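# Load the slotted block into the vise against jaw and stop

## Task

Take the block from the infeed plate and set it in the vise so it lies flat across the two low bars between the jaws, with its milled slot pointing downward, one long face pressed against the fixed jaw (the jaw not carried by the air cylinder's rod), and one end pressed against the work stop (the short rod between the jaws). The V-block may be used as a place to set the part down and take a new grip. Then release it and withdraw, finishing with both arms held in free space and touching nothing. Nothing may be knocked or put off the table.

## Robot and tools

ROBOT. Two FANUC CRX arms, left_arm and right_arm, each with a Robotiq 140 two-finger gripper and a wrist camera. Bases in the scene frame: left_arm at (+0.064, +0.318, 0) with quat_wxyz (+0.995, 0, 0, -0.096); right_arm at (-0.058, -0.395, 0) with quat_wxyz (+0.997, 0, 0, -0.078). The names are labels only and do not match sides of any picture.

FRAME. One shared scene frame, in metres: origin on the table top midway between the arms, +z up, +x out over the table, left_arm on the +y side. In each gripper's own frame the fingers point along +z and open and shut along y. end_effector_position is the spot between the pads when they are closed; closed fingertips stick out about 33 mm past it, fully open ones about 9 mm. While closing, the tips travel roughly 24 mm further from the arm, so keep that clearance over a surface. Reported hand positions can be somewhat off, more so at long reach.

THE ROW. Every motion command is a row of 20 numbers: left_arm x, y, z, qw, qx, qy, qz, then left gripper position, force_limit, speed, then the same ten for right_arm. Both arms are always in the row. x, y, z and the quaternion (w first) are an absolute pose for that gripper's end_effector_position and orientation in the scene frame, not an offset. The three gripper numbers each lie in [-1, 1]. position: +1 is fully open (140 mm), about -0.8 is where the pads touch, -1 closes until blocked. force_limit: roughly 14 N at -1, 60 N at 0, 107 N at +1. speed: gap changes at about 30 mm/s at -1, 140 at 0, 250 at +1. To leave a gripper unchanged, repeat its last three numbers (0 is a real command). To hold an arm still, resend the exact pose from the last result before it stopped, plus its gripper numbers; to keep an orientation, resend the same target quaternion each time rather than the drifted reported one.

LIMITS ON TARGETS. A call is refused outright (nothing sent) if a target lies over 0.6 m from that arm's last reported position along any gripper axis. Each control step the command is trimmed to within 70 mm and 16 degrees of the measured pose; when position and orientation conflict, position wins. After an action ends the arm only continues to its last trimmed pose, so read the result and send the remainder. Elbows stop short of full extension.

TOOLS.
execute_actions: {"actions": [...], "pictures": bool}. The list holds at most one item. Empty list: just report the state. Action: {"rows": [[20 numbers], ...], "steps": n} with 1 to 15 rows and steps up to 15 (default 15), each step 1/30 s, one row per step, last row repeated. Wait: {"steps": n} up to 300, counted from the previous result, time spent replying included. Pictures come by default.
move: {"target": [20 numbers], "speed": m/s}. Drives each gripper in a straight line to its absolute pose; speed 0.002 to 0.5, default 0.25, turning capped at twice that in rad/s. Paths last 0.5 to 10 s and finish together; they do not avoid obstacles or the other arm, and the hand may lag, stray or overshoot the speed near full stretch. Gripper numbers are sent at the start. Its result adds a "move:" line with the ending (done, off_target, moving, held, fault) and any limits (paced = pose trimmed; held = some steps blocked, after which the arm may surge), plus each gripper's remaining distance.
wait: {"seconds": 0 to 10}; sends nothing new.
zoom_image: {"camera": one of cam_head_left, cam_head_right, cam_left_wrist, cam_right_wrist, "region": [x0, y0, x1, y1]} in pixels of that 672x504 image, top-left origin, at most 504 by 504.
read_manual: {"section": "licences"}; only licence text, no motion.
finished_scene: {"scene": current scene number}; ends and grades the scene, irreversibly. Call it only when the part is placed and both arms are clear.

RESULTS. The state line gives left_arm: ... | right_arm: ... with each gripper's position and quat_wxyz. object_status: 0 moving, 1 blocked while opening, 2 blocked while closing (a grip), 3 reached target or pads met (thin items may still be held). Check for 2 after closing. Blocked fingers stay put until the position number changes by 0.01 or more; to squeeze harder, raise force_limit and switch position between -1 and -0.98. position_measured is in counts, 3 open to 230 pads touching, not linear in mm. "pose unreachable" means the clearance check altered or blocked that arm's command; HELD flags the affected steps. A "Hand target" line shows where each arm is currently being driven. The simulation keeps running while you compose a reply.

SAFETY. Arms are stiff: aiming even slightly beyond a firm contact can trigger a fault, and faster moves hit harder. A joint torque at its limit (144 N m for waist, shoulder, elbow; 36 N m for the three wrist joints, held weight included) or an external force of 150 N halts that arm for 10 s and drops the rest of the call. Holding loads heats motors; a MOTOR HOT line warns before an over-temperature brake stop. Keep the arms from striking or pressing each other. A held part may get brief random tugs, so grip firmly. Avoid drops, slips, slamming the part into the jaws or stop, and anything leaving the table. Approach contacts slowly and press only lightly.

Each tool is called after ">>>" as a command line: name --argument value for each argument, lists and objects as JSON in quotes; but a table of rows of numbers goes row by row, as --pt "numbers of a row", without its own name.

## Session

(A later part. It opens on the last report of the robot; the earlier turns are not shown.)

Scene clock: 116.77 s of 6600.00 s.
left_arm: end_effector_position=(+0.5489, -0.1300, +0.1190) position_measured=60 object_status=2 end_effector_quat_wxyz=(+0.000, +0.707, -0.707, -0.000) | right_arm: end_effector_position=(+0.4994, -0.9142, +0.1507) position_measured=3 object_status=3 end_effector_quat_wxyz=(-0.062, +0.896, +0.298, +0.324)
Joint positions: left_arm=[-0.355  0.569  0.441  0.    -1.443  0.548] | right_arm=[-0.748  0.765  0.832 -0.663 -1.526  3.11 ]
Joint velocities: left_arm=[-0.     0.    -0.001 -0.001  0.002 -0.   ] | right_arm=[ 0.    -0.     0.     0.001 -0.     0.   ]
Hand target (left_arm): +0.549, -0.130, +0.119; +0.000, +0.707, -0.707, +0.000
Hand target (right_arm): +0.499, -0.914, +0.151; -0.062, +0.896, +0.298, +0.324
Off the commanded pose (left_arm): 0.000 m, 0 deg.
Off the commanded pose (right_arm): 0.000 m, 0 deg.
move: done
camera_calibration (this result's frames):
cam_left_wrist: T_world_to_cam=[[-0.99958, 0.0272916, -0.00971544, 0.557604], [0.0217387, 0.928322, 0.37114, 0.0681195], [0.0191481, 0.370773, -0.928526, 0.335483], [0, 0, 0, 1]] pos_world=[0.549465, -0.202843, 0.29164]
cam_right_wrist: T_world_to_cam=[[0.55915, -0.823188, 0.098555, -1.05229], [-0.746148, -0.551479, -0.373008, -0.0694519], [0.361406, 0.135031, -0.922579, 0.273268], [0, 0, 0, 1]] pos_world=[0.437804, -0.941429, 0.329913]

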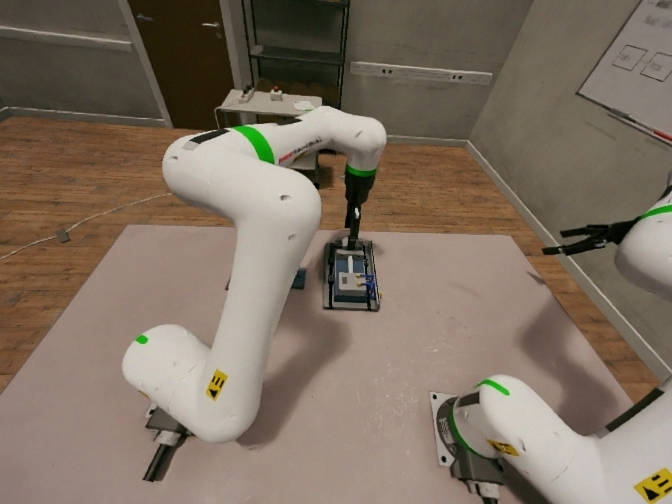

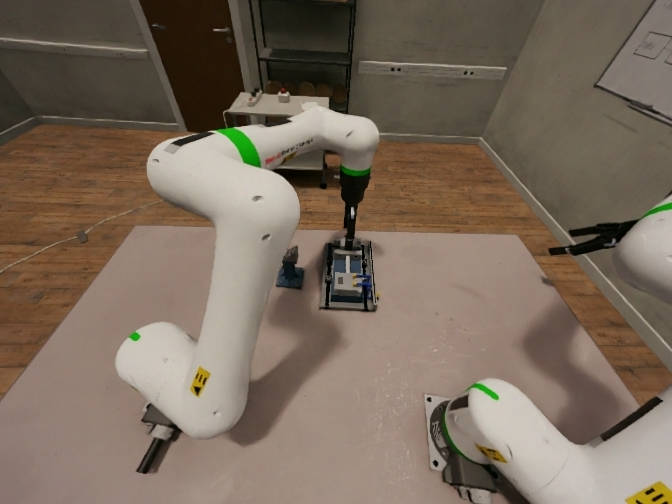

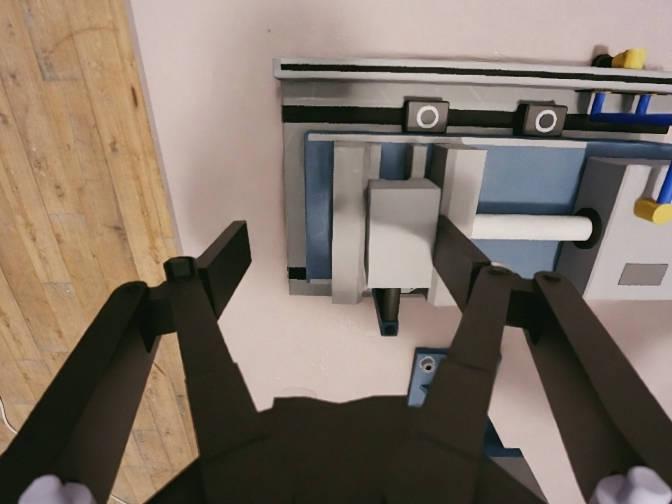

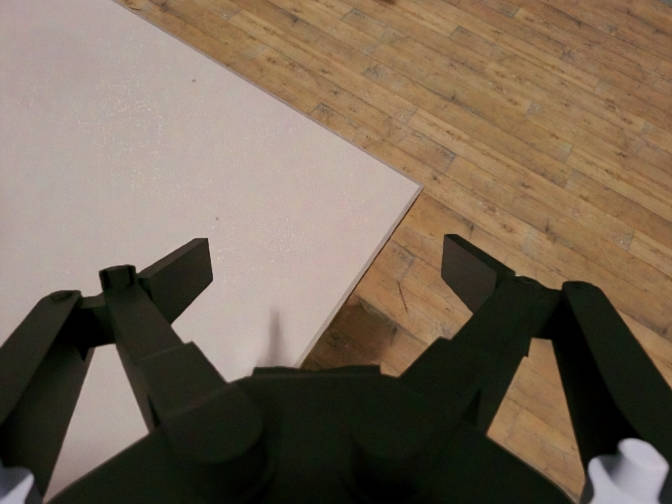

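>>> move --target '[0.545,-0.13,0.17,0,0.707,-0.707,0,1,-1,1,0.4994,-0.9142,0.1507,-0.062,0.896,0.298,0.324,1,0,0]' --speed 0.06

>>> zoom_image --camera "cam_left_wrist" --region '[300,120,500,320]'

Scene clock: 120.20 s of 6600.00 s.
left_arm: end_effector_position=(+0.5451, -0.1301, +0.1701) position_measured=3 object_status=3 end_effector_quat_wxyz=(+0.000, +0.707, -0.707, +0.000) | right_arm: end_effector_position=(+0.4994, -0.9142, +0.1507) position_measured=3 object_status=3 end_effector_quat_wxyz=(-0.062, +0.896, +0.298, +0.324)
Joint positions: left_arm=[-0.359  0.55   0.532  0.    -1.552  0.551] | right_arm=[-0.748  0.765  0.832 -0.663 -1.526  3.11 ]
Joint velocities: left_arm=[ 0.     0.     0.001 -0.     0.001  0.   ] | right_arm=[-0.    -0.     0.001  0.     0.     0.   ]
Hand target (left_arm): +0.545, -0.130, +0.170; -0.000, +0.707, -0.707, +0.000
Hand target (right_arm): +0.499, -0.914, +0.151; -0.062, +0.896, +0.298, +0.324
Off the commanded pose (left_arm): 0.000 m, 0 deg.
Off the commanded pose (right_arm): 0.000 m, 0 deg.
move: done
camera_calibration (this result's frames):
cam_left_wrist: T_world_to_cam=[[-0.999584, 0.0270245, -0.0100474, 0.554304], [0.0213704, 0.928385, 0.371004, 0.049552], [0.0193541, 0.370635, -0.928577, 0.382901], [0, 0, 0, 1]] pos_world=[0.545604, -0.2029, 0.342738]
cam_right_wrist: T_world_to_cam=[[0.55915, -0.823188, 0.098555, -1.05229], [-0.746148, -0.551479, -0.373008, -0.069452], [0.361406, 0.135031, -0.922579, 0.273268], [0, 0, 0, 1]] pos_world=[0.437804, -0.941429, 0.329913]

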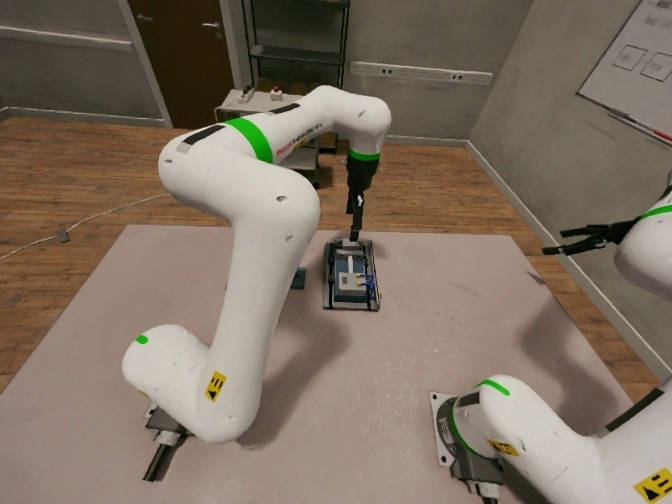

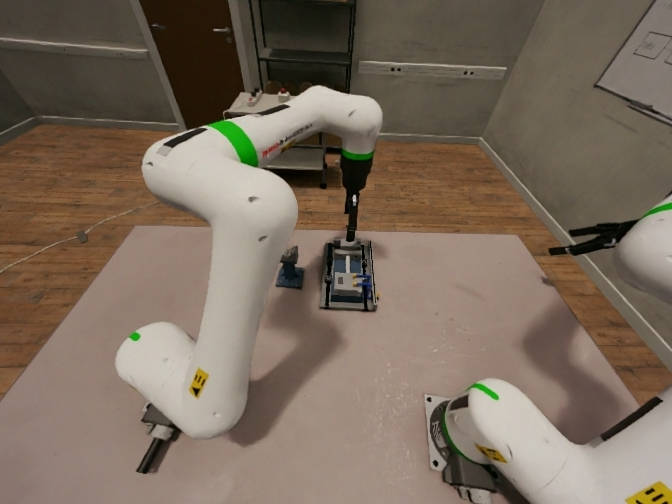

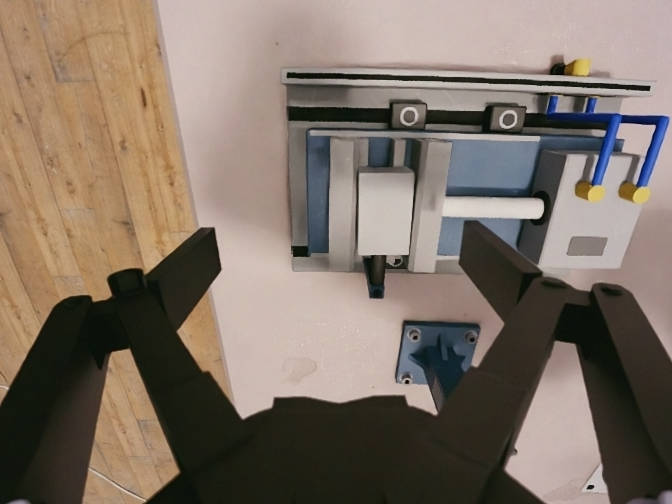

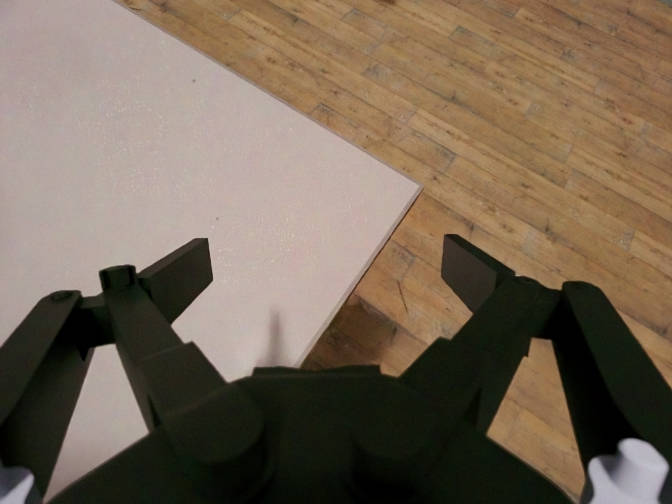

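Region (300, 120, 500, 320) of cam_left_wrist's 672x504 image, scaled by 2.520, with more detail than that image has.

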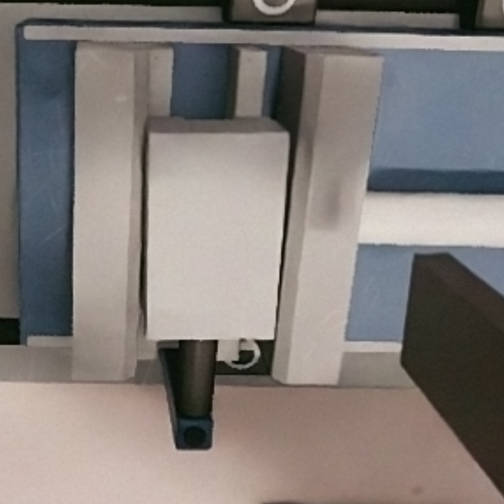

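>>> finished_scene --scene 2

The scene is finished: the task was done.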